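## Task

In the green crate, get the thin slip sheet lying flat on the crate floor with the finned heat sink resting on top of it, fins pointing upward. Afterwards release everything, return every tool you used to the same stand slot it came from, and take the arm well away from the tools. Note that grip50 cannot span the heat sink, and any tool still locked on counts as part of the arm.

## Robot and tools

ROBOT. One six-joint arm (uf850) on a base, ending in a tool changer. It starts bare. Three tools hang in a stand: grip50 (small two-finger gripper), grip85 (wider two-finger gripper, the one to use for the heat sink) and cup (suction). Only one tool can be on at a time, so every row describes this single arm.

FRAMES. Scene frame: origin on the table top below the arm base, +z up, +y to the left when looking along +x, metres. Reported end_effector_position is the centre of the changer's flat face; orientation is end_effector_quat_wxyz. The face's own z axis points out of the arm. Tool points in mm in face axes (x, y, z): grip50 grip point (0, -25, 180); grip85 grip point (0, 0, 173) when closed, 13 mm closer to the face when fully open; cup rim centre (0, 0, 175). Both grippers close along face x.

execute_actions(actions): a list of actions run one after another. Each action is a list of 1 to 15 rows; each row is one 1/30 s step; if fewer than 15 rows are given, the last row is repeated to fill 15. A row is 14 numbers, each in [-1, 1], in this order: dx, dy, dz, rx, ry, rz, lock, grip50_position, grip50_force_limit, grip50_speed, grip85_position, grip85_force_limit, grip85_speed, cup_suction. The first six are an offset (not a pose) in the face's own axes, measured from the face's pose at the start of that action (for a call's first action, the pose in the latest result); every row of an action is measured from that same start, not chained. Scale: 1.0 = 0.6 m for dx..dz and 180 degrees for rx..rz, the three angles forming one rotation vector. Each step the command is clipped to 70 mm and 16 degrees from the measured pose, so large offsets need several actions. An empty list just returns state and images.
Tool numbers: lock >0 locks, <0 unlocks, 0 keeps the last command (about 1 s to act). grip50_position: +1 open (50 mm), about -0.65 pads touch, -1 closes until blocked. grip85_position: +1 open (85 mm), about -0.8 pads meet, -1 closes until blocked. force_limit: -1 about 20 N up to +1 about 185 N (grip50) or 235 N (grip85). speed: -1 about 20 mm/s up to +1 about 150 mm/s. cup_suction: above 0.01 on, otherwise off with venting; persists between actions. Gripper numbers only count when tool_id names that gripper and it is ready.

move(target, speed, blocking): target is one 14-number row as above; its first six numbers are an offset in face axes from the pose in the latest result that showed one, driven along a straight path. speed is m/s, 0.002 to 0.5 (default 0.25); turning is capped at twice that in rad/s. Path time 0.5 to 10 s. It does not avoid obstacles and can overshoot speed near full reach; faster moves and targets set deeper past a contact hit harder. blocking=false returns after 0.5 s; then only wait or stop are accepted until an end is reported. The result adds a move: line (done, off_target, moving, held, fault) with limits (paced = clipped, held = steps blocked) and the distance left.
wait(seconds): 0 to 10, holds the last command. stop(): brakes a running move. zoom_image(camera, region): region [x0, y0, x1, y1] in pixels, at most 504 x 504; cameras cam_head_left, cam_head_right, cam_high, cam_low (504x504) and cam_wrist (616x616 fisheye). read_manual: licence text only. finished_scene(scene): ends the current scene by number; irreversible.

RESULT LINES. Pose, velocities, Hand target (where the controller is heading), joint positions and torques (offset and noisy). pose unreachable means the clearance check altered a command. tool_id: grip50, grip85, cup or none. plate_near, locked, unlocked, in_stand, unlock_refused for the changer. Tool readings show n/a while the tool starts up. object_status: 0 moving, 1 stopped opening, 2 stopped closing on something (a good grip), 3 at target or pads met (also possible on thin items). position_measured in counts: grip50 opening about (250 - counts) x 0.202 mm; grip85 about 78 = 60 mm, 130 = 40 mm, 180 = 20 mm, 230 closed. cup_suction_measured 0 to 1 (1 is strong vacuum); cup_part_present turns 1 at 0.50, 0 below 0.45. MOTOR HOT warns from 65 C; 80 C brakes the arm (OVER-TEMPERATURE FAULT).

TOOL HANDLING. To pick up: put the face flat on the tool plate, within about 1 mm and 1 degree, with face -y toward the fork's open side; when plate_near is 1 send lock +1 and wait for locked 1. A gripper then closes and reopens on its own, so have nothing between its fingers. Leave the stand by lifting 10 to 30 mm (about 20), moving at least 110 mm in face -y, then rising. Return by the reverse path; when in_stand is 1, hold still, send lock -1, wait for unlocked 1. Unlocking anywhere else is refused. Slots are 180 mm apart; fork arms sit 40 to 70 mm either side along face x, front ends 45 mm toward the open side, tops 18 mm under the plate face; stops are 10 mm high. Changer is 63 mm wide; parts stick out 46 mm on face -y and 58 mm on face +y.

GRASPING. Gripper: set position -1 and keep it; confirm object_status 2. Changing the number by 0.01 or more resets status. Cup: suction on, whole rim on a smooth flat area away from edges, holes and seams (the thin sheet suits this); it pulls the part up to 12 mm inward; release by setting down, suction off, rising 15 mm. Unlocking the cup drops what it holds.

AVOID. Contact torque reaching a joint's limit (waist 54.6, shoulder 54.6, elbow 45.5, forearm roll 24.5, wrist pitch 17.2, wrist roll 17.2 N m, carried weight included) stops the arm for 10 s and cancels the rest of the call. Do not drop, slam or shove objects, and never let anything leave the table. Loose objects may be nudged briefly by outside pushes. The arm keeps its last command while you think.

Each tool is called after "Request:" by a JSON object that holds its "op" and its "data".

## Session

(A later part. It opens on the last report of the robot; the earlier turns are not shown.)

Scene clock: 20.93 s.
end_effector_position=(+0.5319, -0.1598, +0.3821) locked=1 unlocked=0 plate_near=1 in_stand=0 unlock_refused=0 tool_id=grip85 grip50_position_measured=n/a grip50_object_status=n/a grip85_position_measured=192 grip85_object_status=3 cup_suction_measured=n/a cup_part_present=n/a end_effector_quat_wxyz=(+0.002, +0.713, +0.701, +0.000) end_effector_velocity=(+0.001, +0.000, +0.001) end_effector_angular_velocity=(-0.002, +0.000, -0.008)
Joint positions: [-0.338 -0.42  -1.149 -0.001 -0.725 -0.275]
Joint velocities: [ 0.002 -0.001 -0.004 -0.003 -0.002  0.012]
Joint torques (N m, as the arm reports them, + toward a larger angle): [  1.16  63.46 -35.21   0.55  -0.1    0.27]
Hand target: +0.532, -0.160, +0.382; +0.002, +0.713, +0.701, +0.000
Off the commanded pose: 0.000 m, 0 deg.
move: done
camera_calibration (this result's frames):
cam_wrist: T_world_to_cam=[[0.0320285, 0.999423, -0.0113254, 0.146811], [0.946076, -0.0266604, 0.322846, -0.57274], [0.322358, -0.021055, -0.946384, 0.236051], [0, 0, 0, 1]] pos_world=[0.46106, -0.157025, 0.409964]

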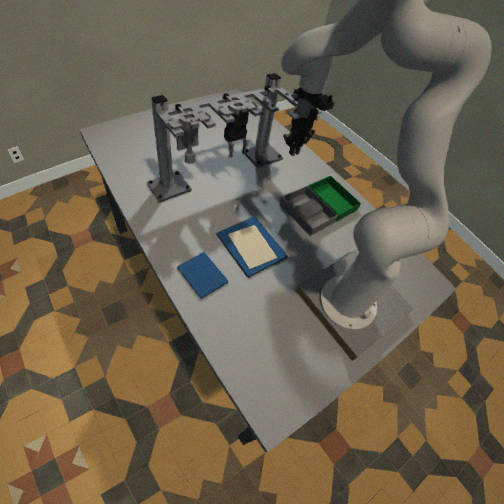

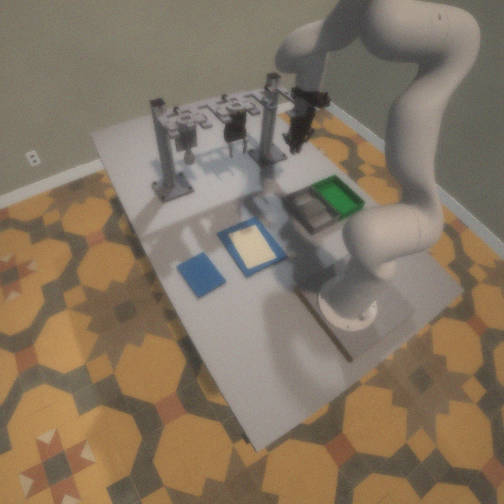

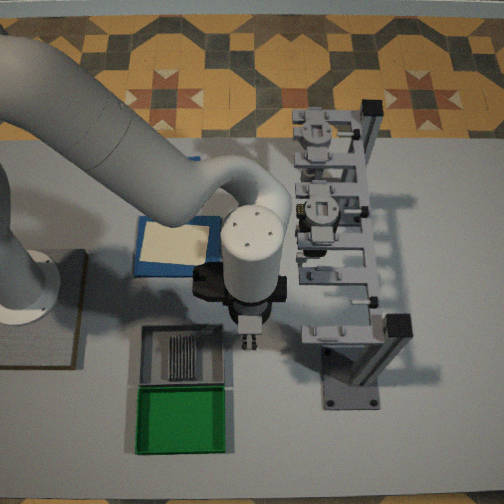

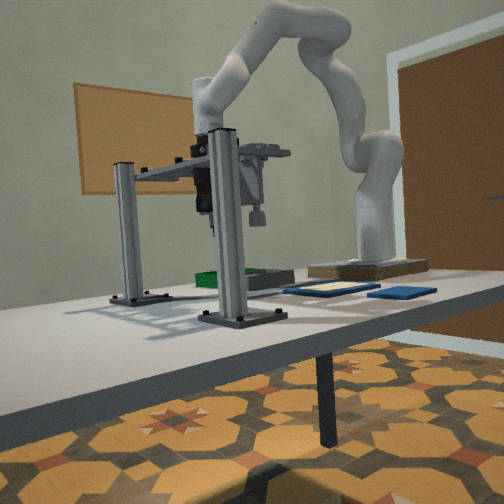

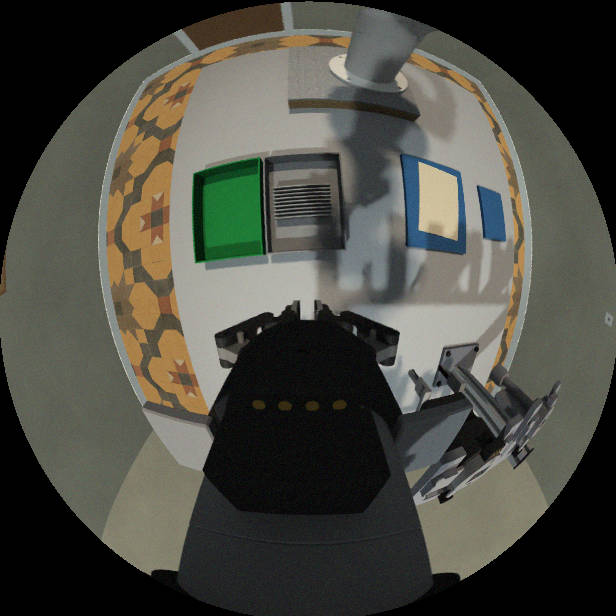

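Request:
{"op": "move", "data": {"target": [-0.0005,0.2205,0,0,0,0,0,0,0,0,-0.5,-0.3,0.3,0], "speed": 0.13}}

Request:
{"op": "move", "data": {"target": [0,0,0.034,0,0,0,0,0,0,0,1,-0.3,0.3,0], "speed": 0.03}}

Request:
{"op": "execute_actions", "data": {"actions": [[[0,0,0,0,0,0,-1,0,0,0,1,0,0,0]],[[0,0,0,0,0,0,-1,0,0,0,1,0,0,0]],[[0,0,0,0,0,0,-1,0,0,0,1,0,0,0]]]}}

Scene clock: 22.57 s.
end_effector_position=(+0.6639, -0.1625, +0.3823) locked=1 unlocked=0 plate_near=1 in_stand=0 unlock_refused=0 tool_id=grip85 grip50_position_measured=n/a grip50_object_status=n/a grip85_position_measured=192 grip85_object_status=3 cup_suction_measured=n/a cup_part_present=n/a end_effector_quat_wxyz=(+0.002, +0.713, +0.701, +0.000) end_effector_velocity=(+0.001, +0.000, -0.000) end_effector_angular_velocity=(+0.000, +0.001, +0.001)
Joint positions: [-0.286 -0.724 -1.608 -0.001 -0.881 -0.223]
Joint velocities: [ 0.001 -0.003 -0.004 -0.    -0.002 -0.   ]
Joint torques (N m, as the arm reports them, + toward a larger angle): [  1.37  81.23 -37.17   0.52  -0.12   0.26]
Hand target: +0.664, -0.162, +0.382; +0.002, +0.713, +0.701, +0.000
Off the commanded pose: 0.000 m, 0 deg.
move: done
camera_calibration (this result's frames):
cam_wrist: T_world_to_cam=[[0.0320988, 0.999422, -0.0112117, 0.145174], [0.946108, -0.0267659, 0.322743, -0.69774], [0.322256, -0.0209672, -0.94642, 0.193785], [0, 0, 0, 1]] pos_world=[0.59303, -0.159703, 0.41022]

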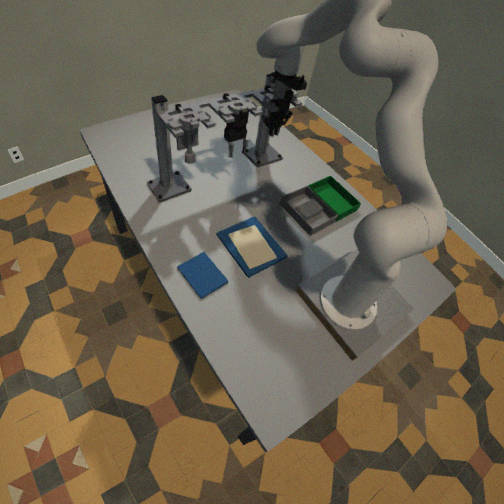

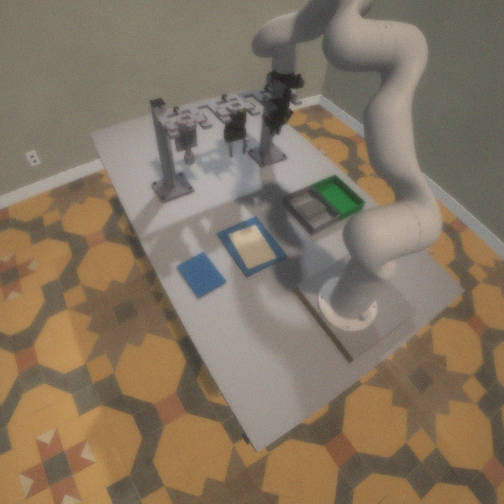

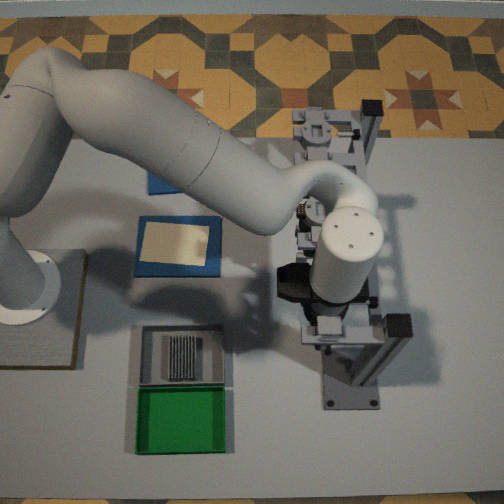

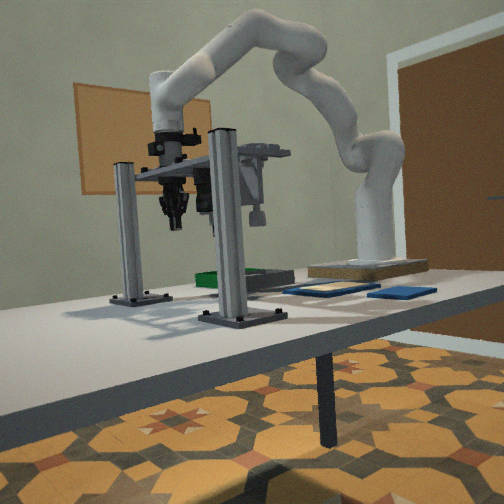

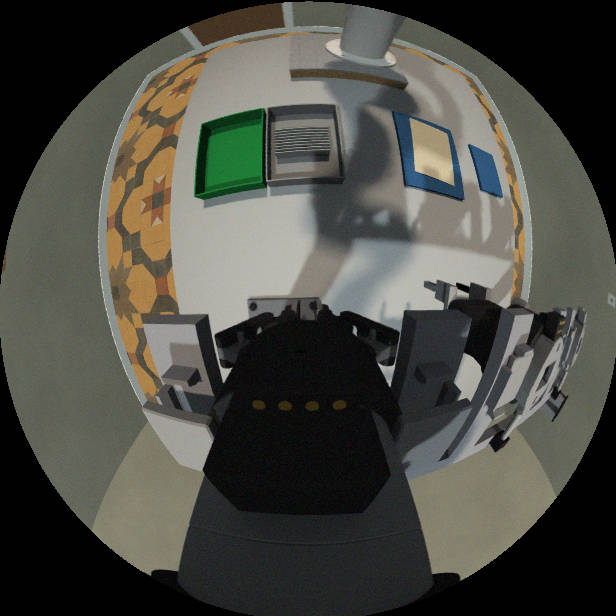

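Scene clock: 23.67 s.
end_effector_position=(+0.6641, -0.1626, +0.3625) locked=1 unlocked=0 plate_near=1 in_stand=1 unlock_refused=0 tool_id=grip85 grip50_position_measured=n/a grip50_object_status=n/a grip85_position_measured=3 grip85_object_status=0 cup_suction_measured=n/a cup_part_present=n/a end_effector_quat_wxyz=(+0.002, +0.713, +0.701, +0.000) end_effector_velocity=(+0.001, +0.000, +0.001) end_effector_angular_velocity=(-0.001, -0.003, +0.000)
Joint positions: [-0.286 -0.743 -1.593 -0.001 -0.845 -0.223]
Joint velocities: [ 0.001 -0.    -0.002  0.     0.001  0.   ]
Joint torques (N m, as the arm reports them, + toward a larger angle): [  1.51  73.5  -32.38   0.08   0.07   0.37]
Hand target: +0.664, -0.163, +0.362; +0.002, +0.713, +0.701, +0.000
Off the commanded pose: 0.001 m, 0 deg.
move: done
camera_calibration (this result's frames):
cam_wrist: T_world_to_cam=[[0.0320959, 0.99942, -0.0113426, 0.145078], [0.945805, -0.0267011, 0.323635, -0.691678], [0.323144, -0.0211153, -0.946114, 0.174256], [0, 0, 0, 1]] pos_world=[0.593227, -0.159783, 0.390362]

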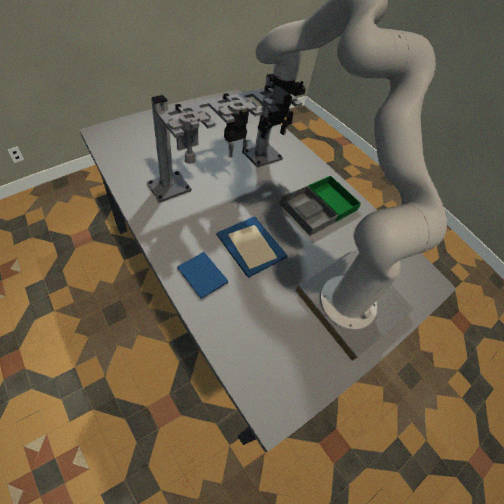

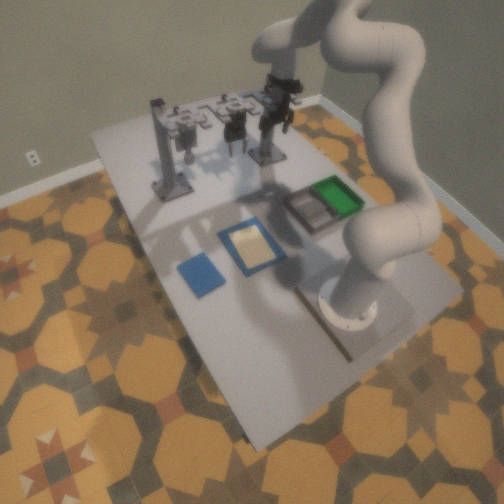

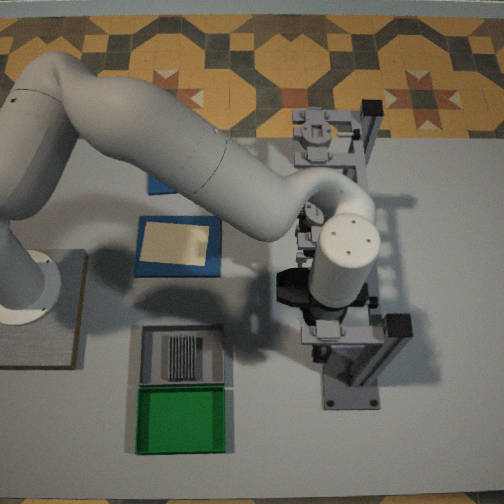

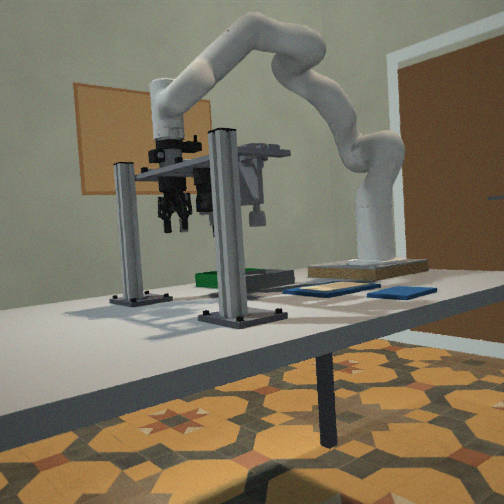

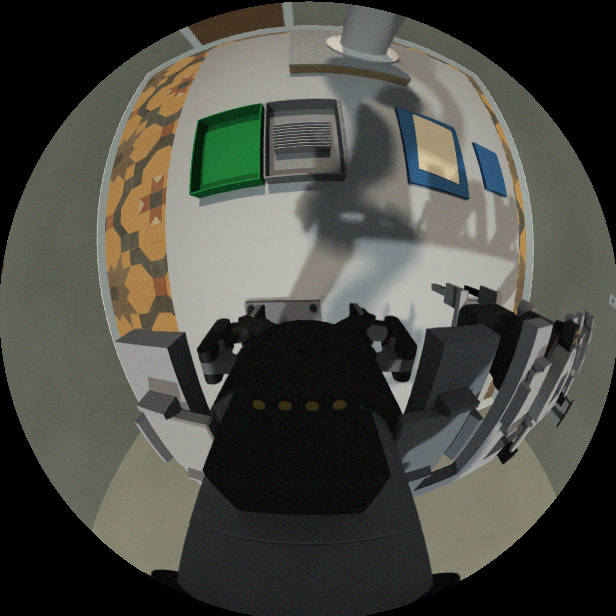

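Scene clock: 25.17 s.
end_effector_position=(+0.6641, -0.1626, +0.3623) locked=0 unlocked=1 plate_near=1 in_stand=1 unlock_refused=0 tool_id=none grip50_position_measured=n/a grip50_object_status=n/a grip85_position_measured=n/a grip85_object_status=n/a cup_suction_measured=n/a cup_part_present=n/a end_effector_quat_wxyz=(+0.002, +0.713, +0.701, +0.000) end_effector_velocity=(+0.000, -0.000, +0.001) end_effector_angular_velocity=(-0.000, -0.001, +0.000)
Joint positions: [-0.286 -0.743 -1.593 -0.001 -0.845 -0.223]
Joint velocities: [-0.001  0.001 -0.001  0.    -0.001 -0.001]
Joint torques (N m, as the arm reports them, + toward a larger angle): [  1.07  67.35 -28.33   0.66   0.02   0.16]
Hand target: +0.664, -0.163, +0.362; +0.002, +0.713, +0.701, +0.000
Off the commanded pose: 0.000 m, 0 deg.
camera_calibration (this result's frames):
cam_wrist: T_world_to_cam=[[0.0320691, 0.999421, -0.0113246, 0.14508], [0.945915, -0.0266887, 0.323315, -0.691505], [0.322826, -0.0210806, -0.946224, 0.174339], [0, 0, 0, 1]] pos_world=[0.593171, -0.159776, 0.390181]

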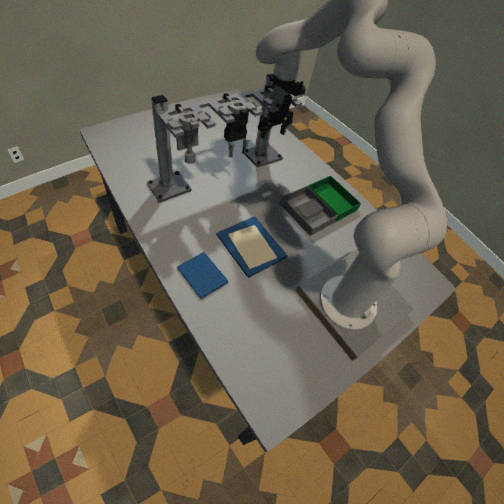

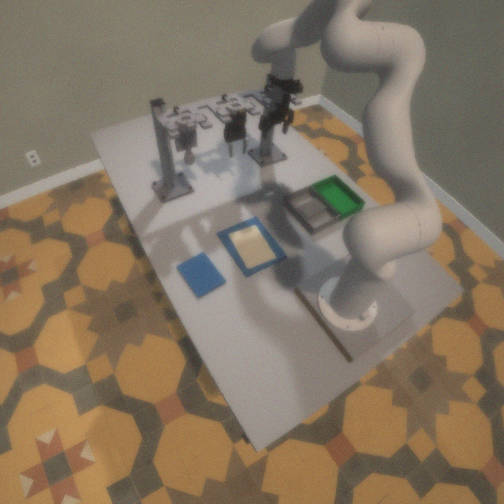

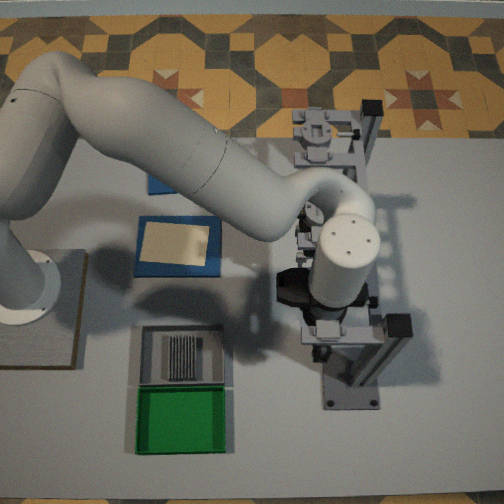

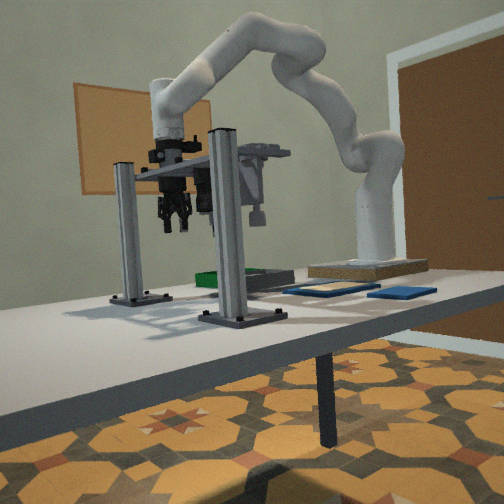

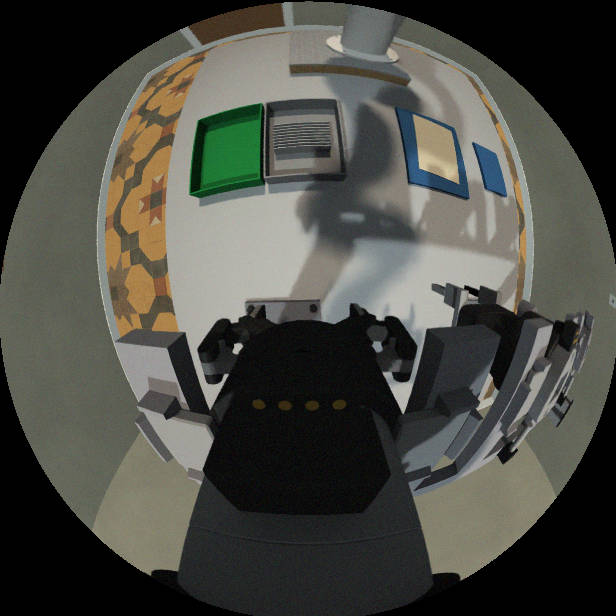

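Request:
{"op": "move", "data": {"target": [0,0,-0.06,0,0,0,0,0,0,0,1,0,0,0], "speed": 0.1}}

Request:
{"op": "move", "data": {"target": [0.6,0,0,0,0,0,0,0,0,0,1,0,0,0], "speed": 0.35}}

Scene clock: 28.03 s.
end_effector_position=(+0.6639, -0.1625, +0.3980) locked=0 unlocked=1 plate_near=0 in_stand=0 unlock_refused=0 tool_id=none grip50_position_measured=n/a grip50_object_status=n/a grip85_position_measured=n/a grip85_object_status=n/a cup_suction_measured=n/a cup_part_present=n/a end_effector_quat_wxyz=(+0.002, +0.713, +0.701, +0.000) end_effector_velocity=(-0.000, -0.000, +0.002) end_effector_angular_velocity=(+0.000, +0.001, -0.000)
Joint positions: [-0.286 -0.709 -1.622 -0.001 -0.909 -0.223]
Joint velocities: [-0.001  0.002 -0.002 -0.    -0.004 -0.001]
Joint torques (N m, as the arm reports them, + toward a larger angle): [  1.51  69.3  -30.26   0.53  -0.12   0.23]
Hand target: +0.664, -0.162, +0.398; +0.002, +0.713, +0.701, +0.000
Off the commanded pose: 0.000 m, 0 deg.
move: done
camera_calibration (this result's frames):
cam_wrist: T_world_to_cam=[[0.0320728, 0.999422, -0.0112672, 0.145358], [0.946025, -0.0267179, 0.322991, -0.702833], [0.322503, -0.0210182, -0.946335, 0.208393], [0, 0, 0, 1]] pos_world=[0.593029, -0.159672, 0.425856]

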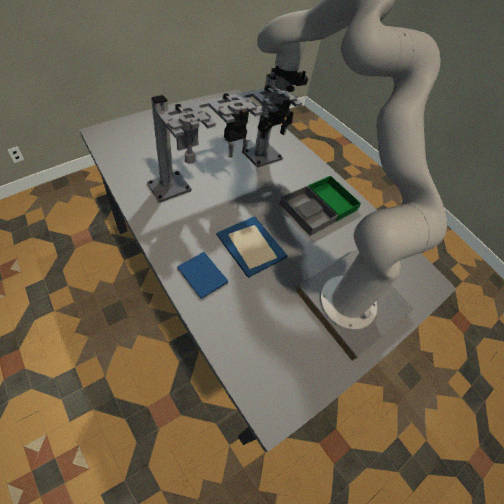

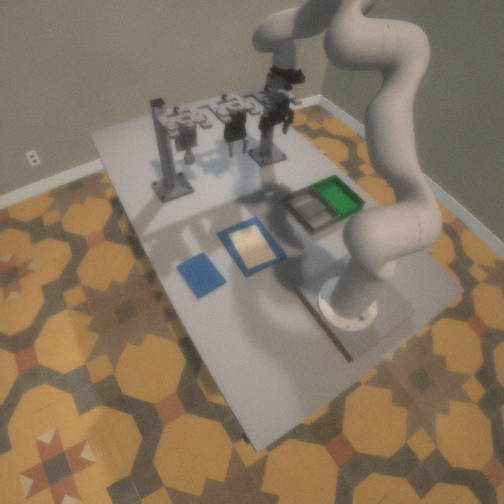

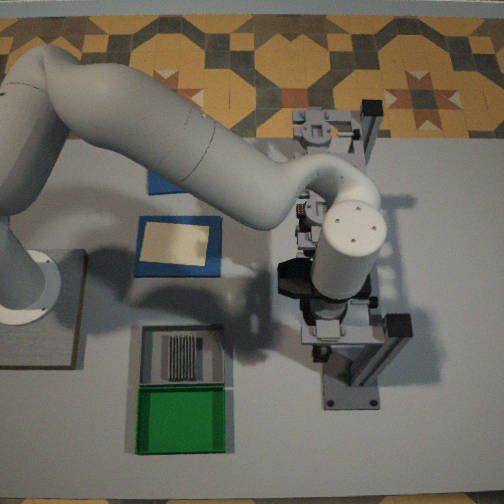

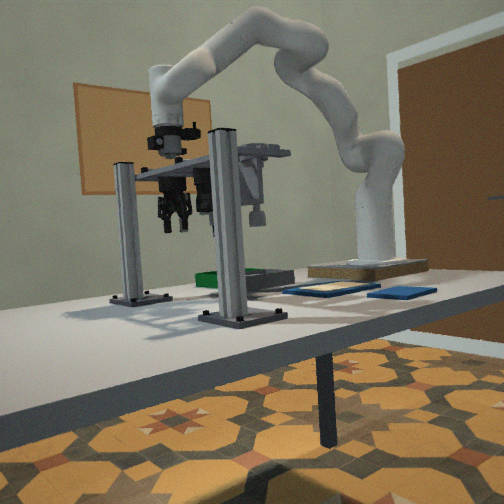

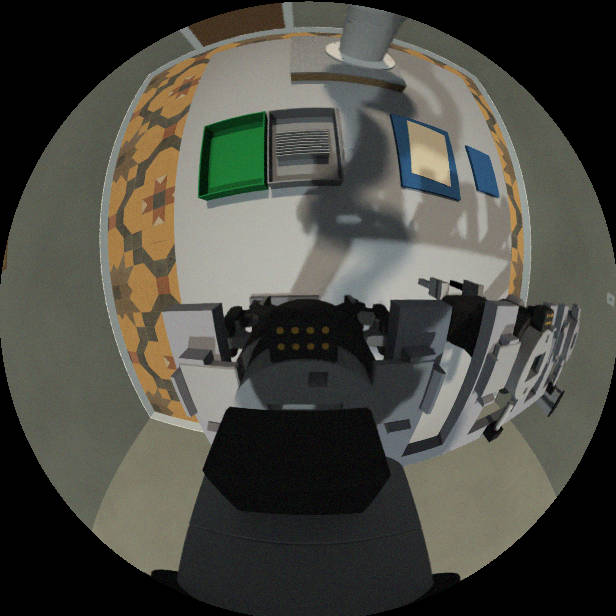

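Scene clock: 29.60 s.
end_effector_position=(+0.6706, +0.1972, +0.3972) locked=0 unlocked=1 plate_near=0 in_stand=0 unlock_refused=0 tool_id=none grip50_position_measured=n/a grip50_object_status=n/a grip85_position_measured=n/a grip85_object_status=n/a cup_suction_measured=n/a cup_part_present=n/a end_effector_quat_wxyz=(+0.002, +0.713, +0.701, +0.001) end_effector_velocity=(+0.000, +0.003, -0.001) end_effector_angular_velocity=(-0.000, +0.000, +0.001)
Joint positions: [ 0.24  -0.75  -1.688 -0.002 -0.934  0.304]
Joint velocities: [ 0.004 -0.004 -0.004  0.    -0.001  0.002]
Joint torques (N m, as the arm reports them, + toward a larger angle): [  1.97  70.61 -30.45   0.65  -0.13   0.33]
Hand target: +0.671, +0.198, +0.397; +0.002, +0.713, +0.701, +0.001
Off the commanded pose: 0.001 m, 0 deg.
move: done
camera_calibration (this result's frames):
cam_wrist: T_world_to_cam=[[0.0325529, 0.99942, -0.0100277, -0.215163], [0.94598, -0.027571, 0.32305, -0.699104], [0.322586, -0.0200022, -0.946329, 0.212871], [0, 0, 0, 1]] pos_world=[0.599674, 0.200021, 0.425133]

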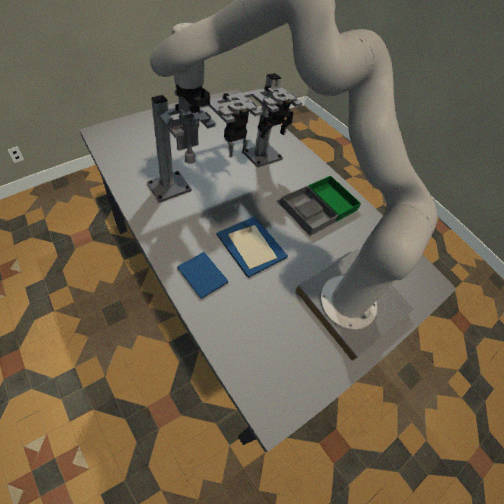

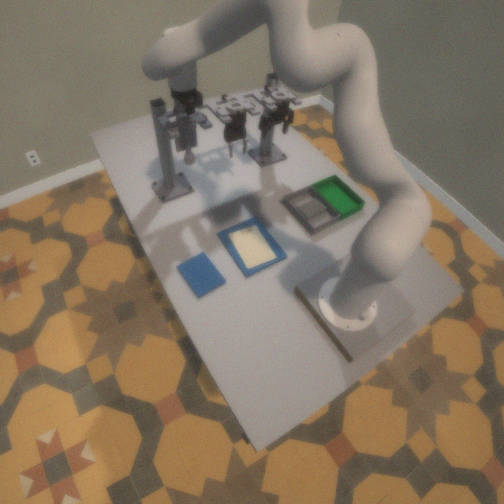

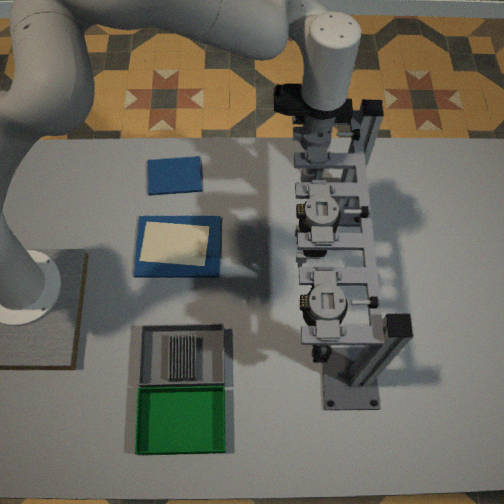

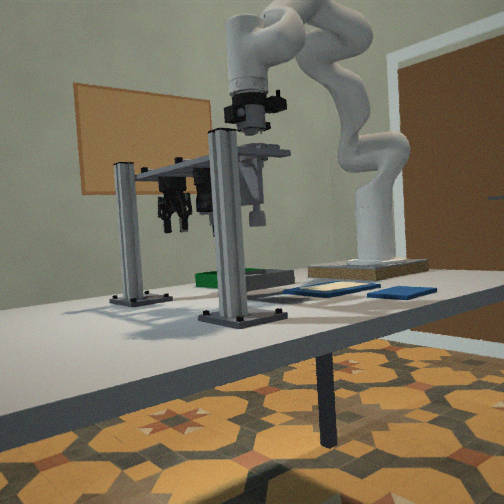

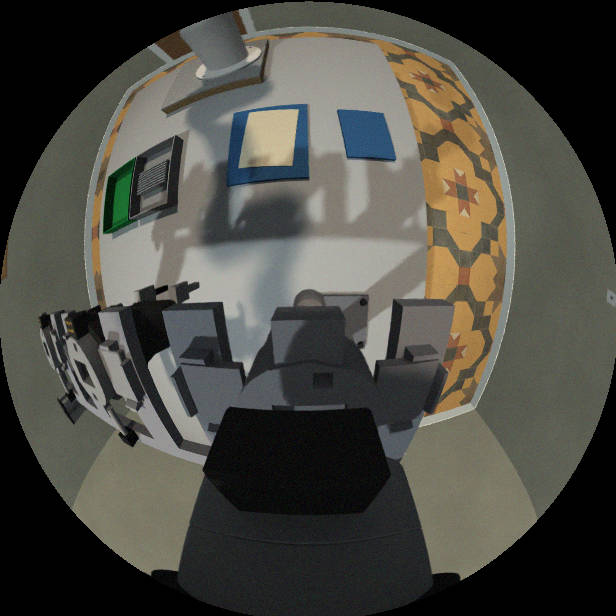

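Request:
{"op": "move", "data": {"target": [0.0023,0,0.033,0,0,0,0,0,0,0,1,0,0,0], "speed": 0.06}}

Request:
{"op": "move", "data": {"target": [0,0,0.027,0,0,0,0,0,0,0,1,0,0,0], "speed": 0.025}}

Scene clock: 30.60 s.
end_effector_position=(+0.6707, +0.1986, +0.3776) locked=0 unlocked=1 plate_near=0 in_stand=0 unlock_refused=0 tool_id=none grip50_position_measured=n/a grip50_object_status=n/a grip85_position_measured=n/a grip85_object_status=n/a cup_suction_measured=n/a cup_part_present=n/a end_effector_quat_wxyz=(+0.002, +0.713, +0.701, +0.001) end_effector_velocity=(-0.000, +0.000, -0.001) end_effector_angular_velocity=(+0.000, +0.001, +0.000)
Joint positions: [ 0.242 -0.769 -1.672 -0.002 -0.899  0.306]
Joint velocities: [ 0.    -0.     0.003  0.     0.003  0.   ]
Joint torques (N m, as the arm reports them, + toward a larger angle): [  1.41  71.22 -30.22   0.4   -0.21   0.28]
Hand target: +0.671, +0.199, +0.377; +0.002, +0.713, +0.701, +0.001
Off the commanded pose: 0.000 m, 0 deg.
move: done
camera_calibration (this result's frames):
cam_wrist: T_world_to_cam=[[0.0325511, 0.99942, -0.00995903, -0.216736], [0.945925, -0.027588, 0.323209, -0.692847], [0.322747, -0.0199413, -0.946275, 0.194164], [0, 0, 0, 1]] pos_world=[0.599771, 0.201368, 0.405509]

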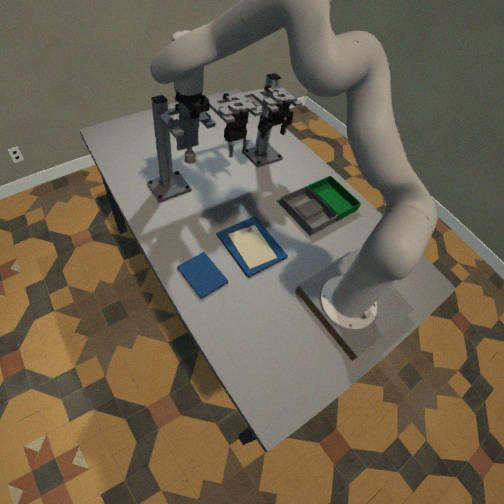

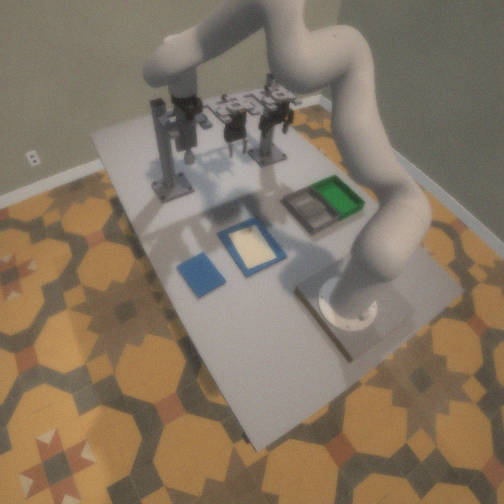

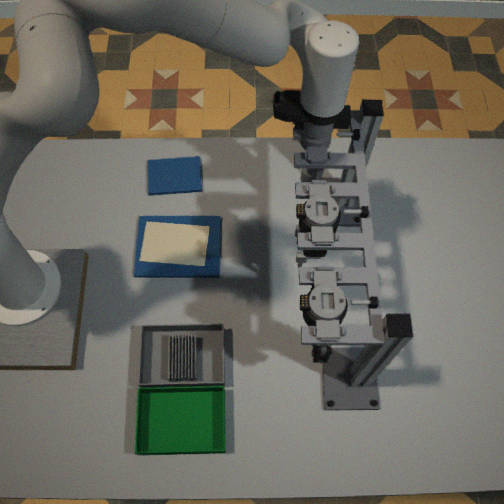

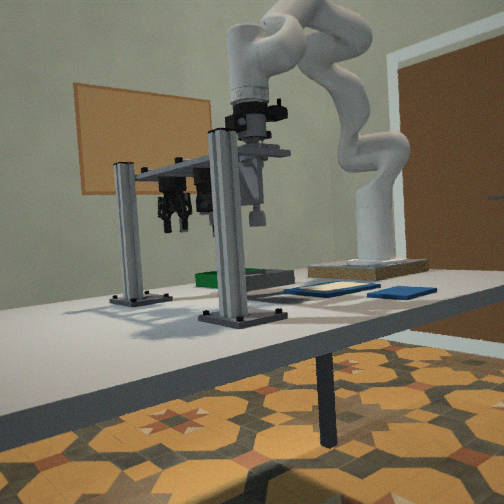

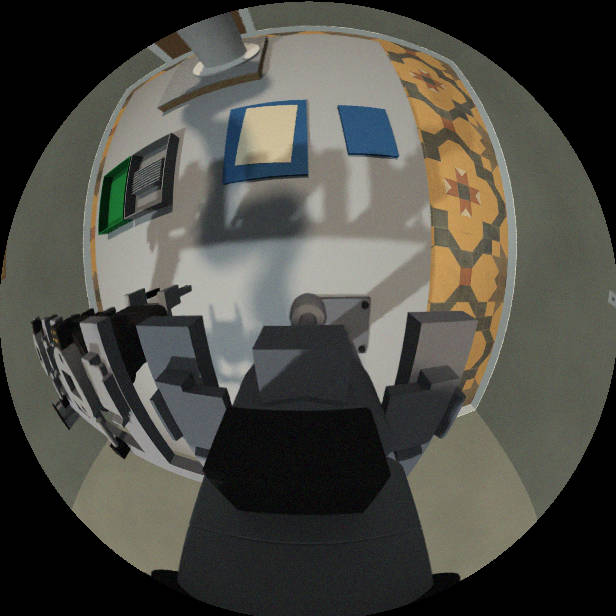

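Scene clock: 31.47 s.
end_effector_position=(+0.6709, +0.1986, +0.3623) locked=0 unlocked=1 plate_near=1 in_stand=1 unlock_refused=0 tool_id=none grip50_position_measured=n/a grip50_object_status=n/a grip85_position_measured=n/a grip85_object_status=n/a cup_suction_measured=n/a cup_part_present=n/a end_effector_quat_wxyz=(+0.002, +0.713, +0.701, +0.001) end_effector_velocity=(+0.000, -0.000, -0.001) end_effector_angular_velocity=(+0.001, -0.001, -0.001)
Joint positions: [ 0.242 -0.783 -1.66  -0.002 -0.872  0.306]
Joint velocities: [-0.    -0.001  0.001  0.     0.003  0.   ]
Joint torques (N m, as the arm reports them, + toward a larger angle): [  1.3   63.83 -26.39   0.33   0.1    0.29]
Hand target: +0.671, +0.199, +0.361; +0.002, +0.713, +0.701, +0.001
Off the commanded pose: 0.001 m, 0 deg.
move: done
camera_calibration (this result's frames):
cam_wrist: T_world_to_cam=[[0.0325925, 0.999422, -0.00961221, -0.21708], [0.945627, -0.0277214, 0.32407, -0.688169], [0.323617, -0.0196518, -0.945984, 0.178817], [0, 0, 0, 1]] pos_world=[0.599958, 0.201391, 0.390086]

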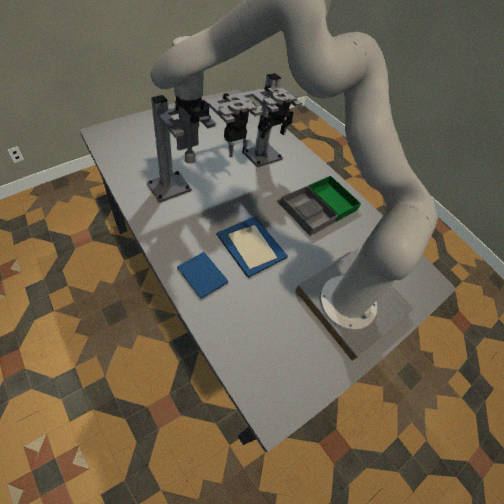

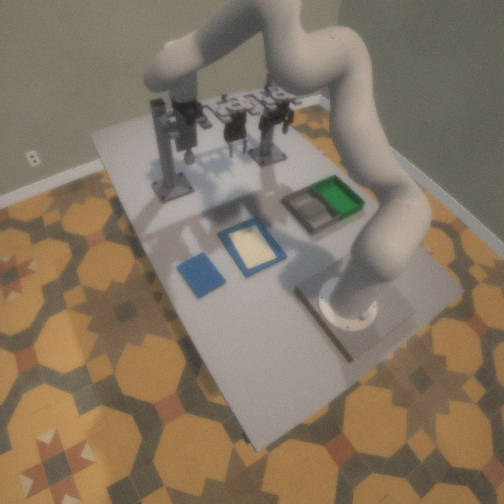

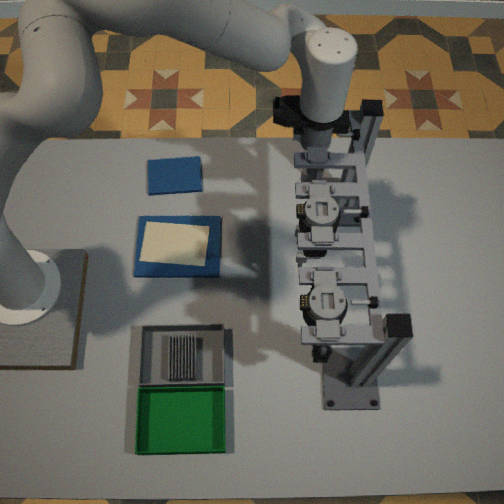

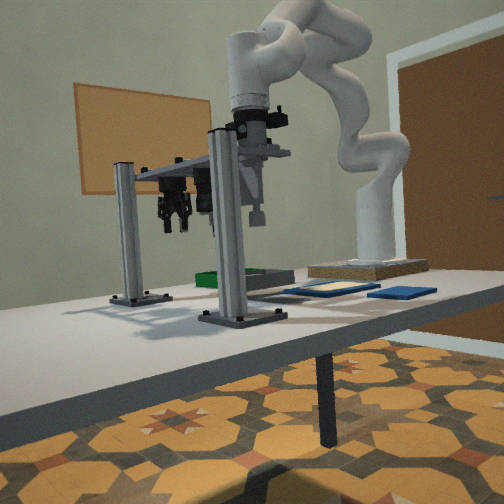

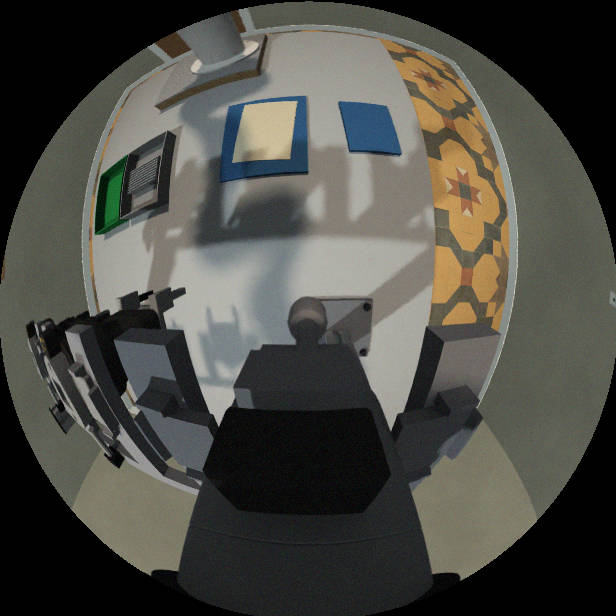

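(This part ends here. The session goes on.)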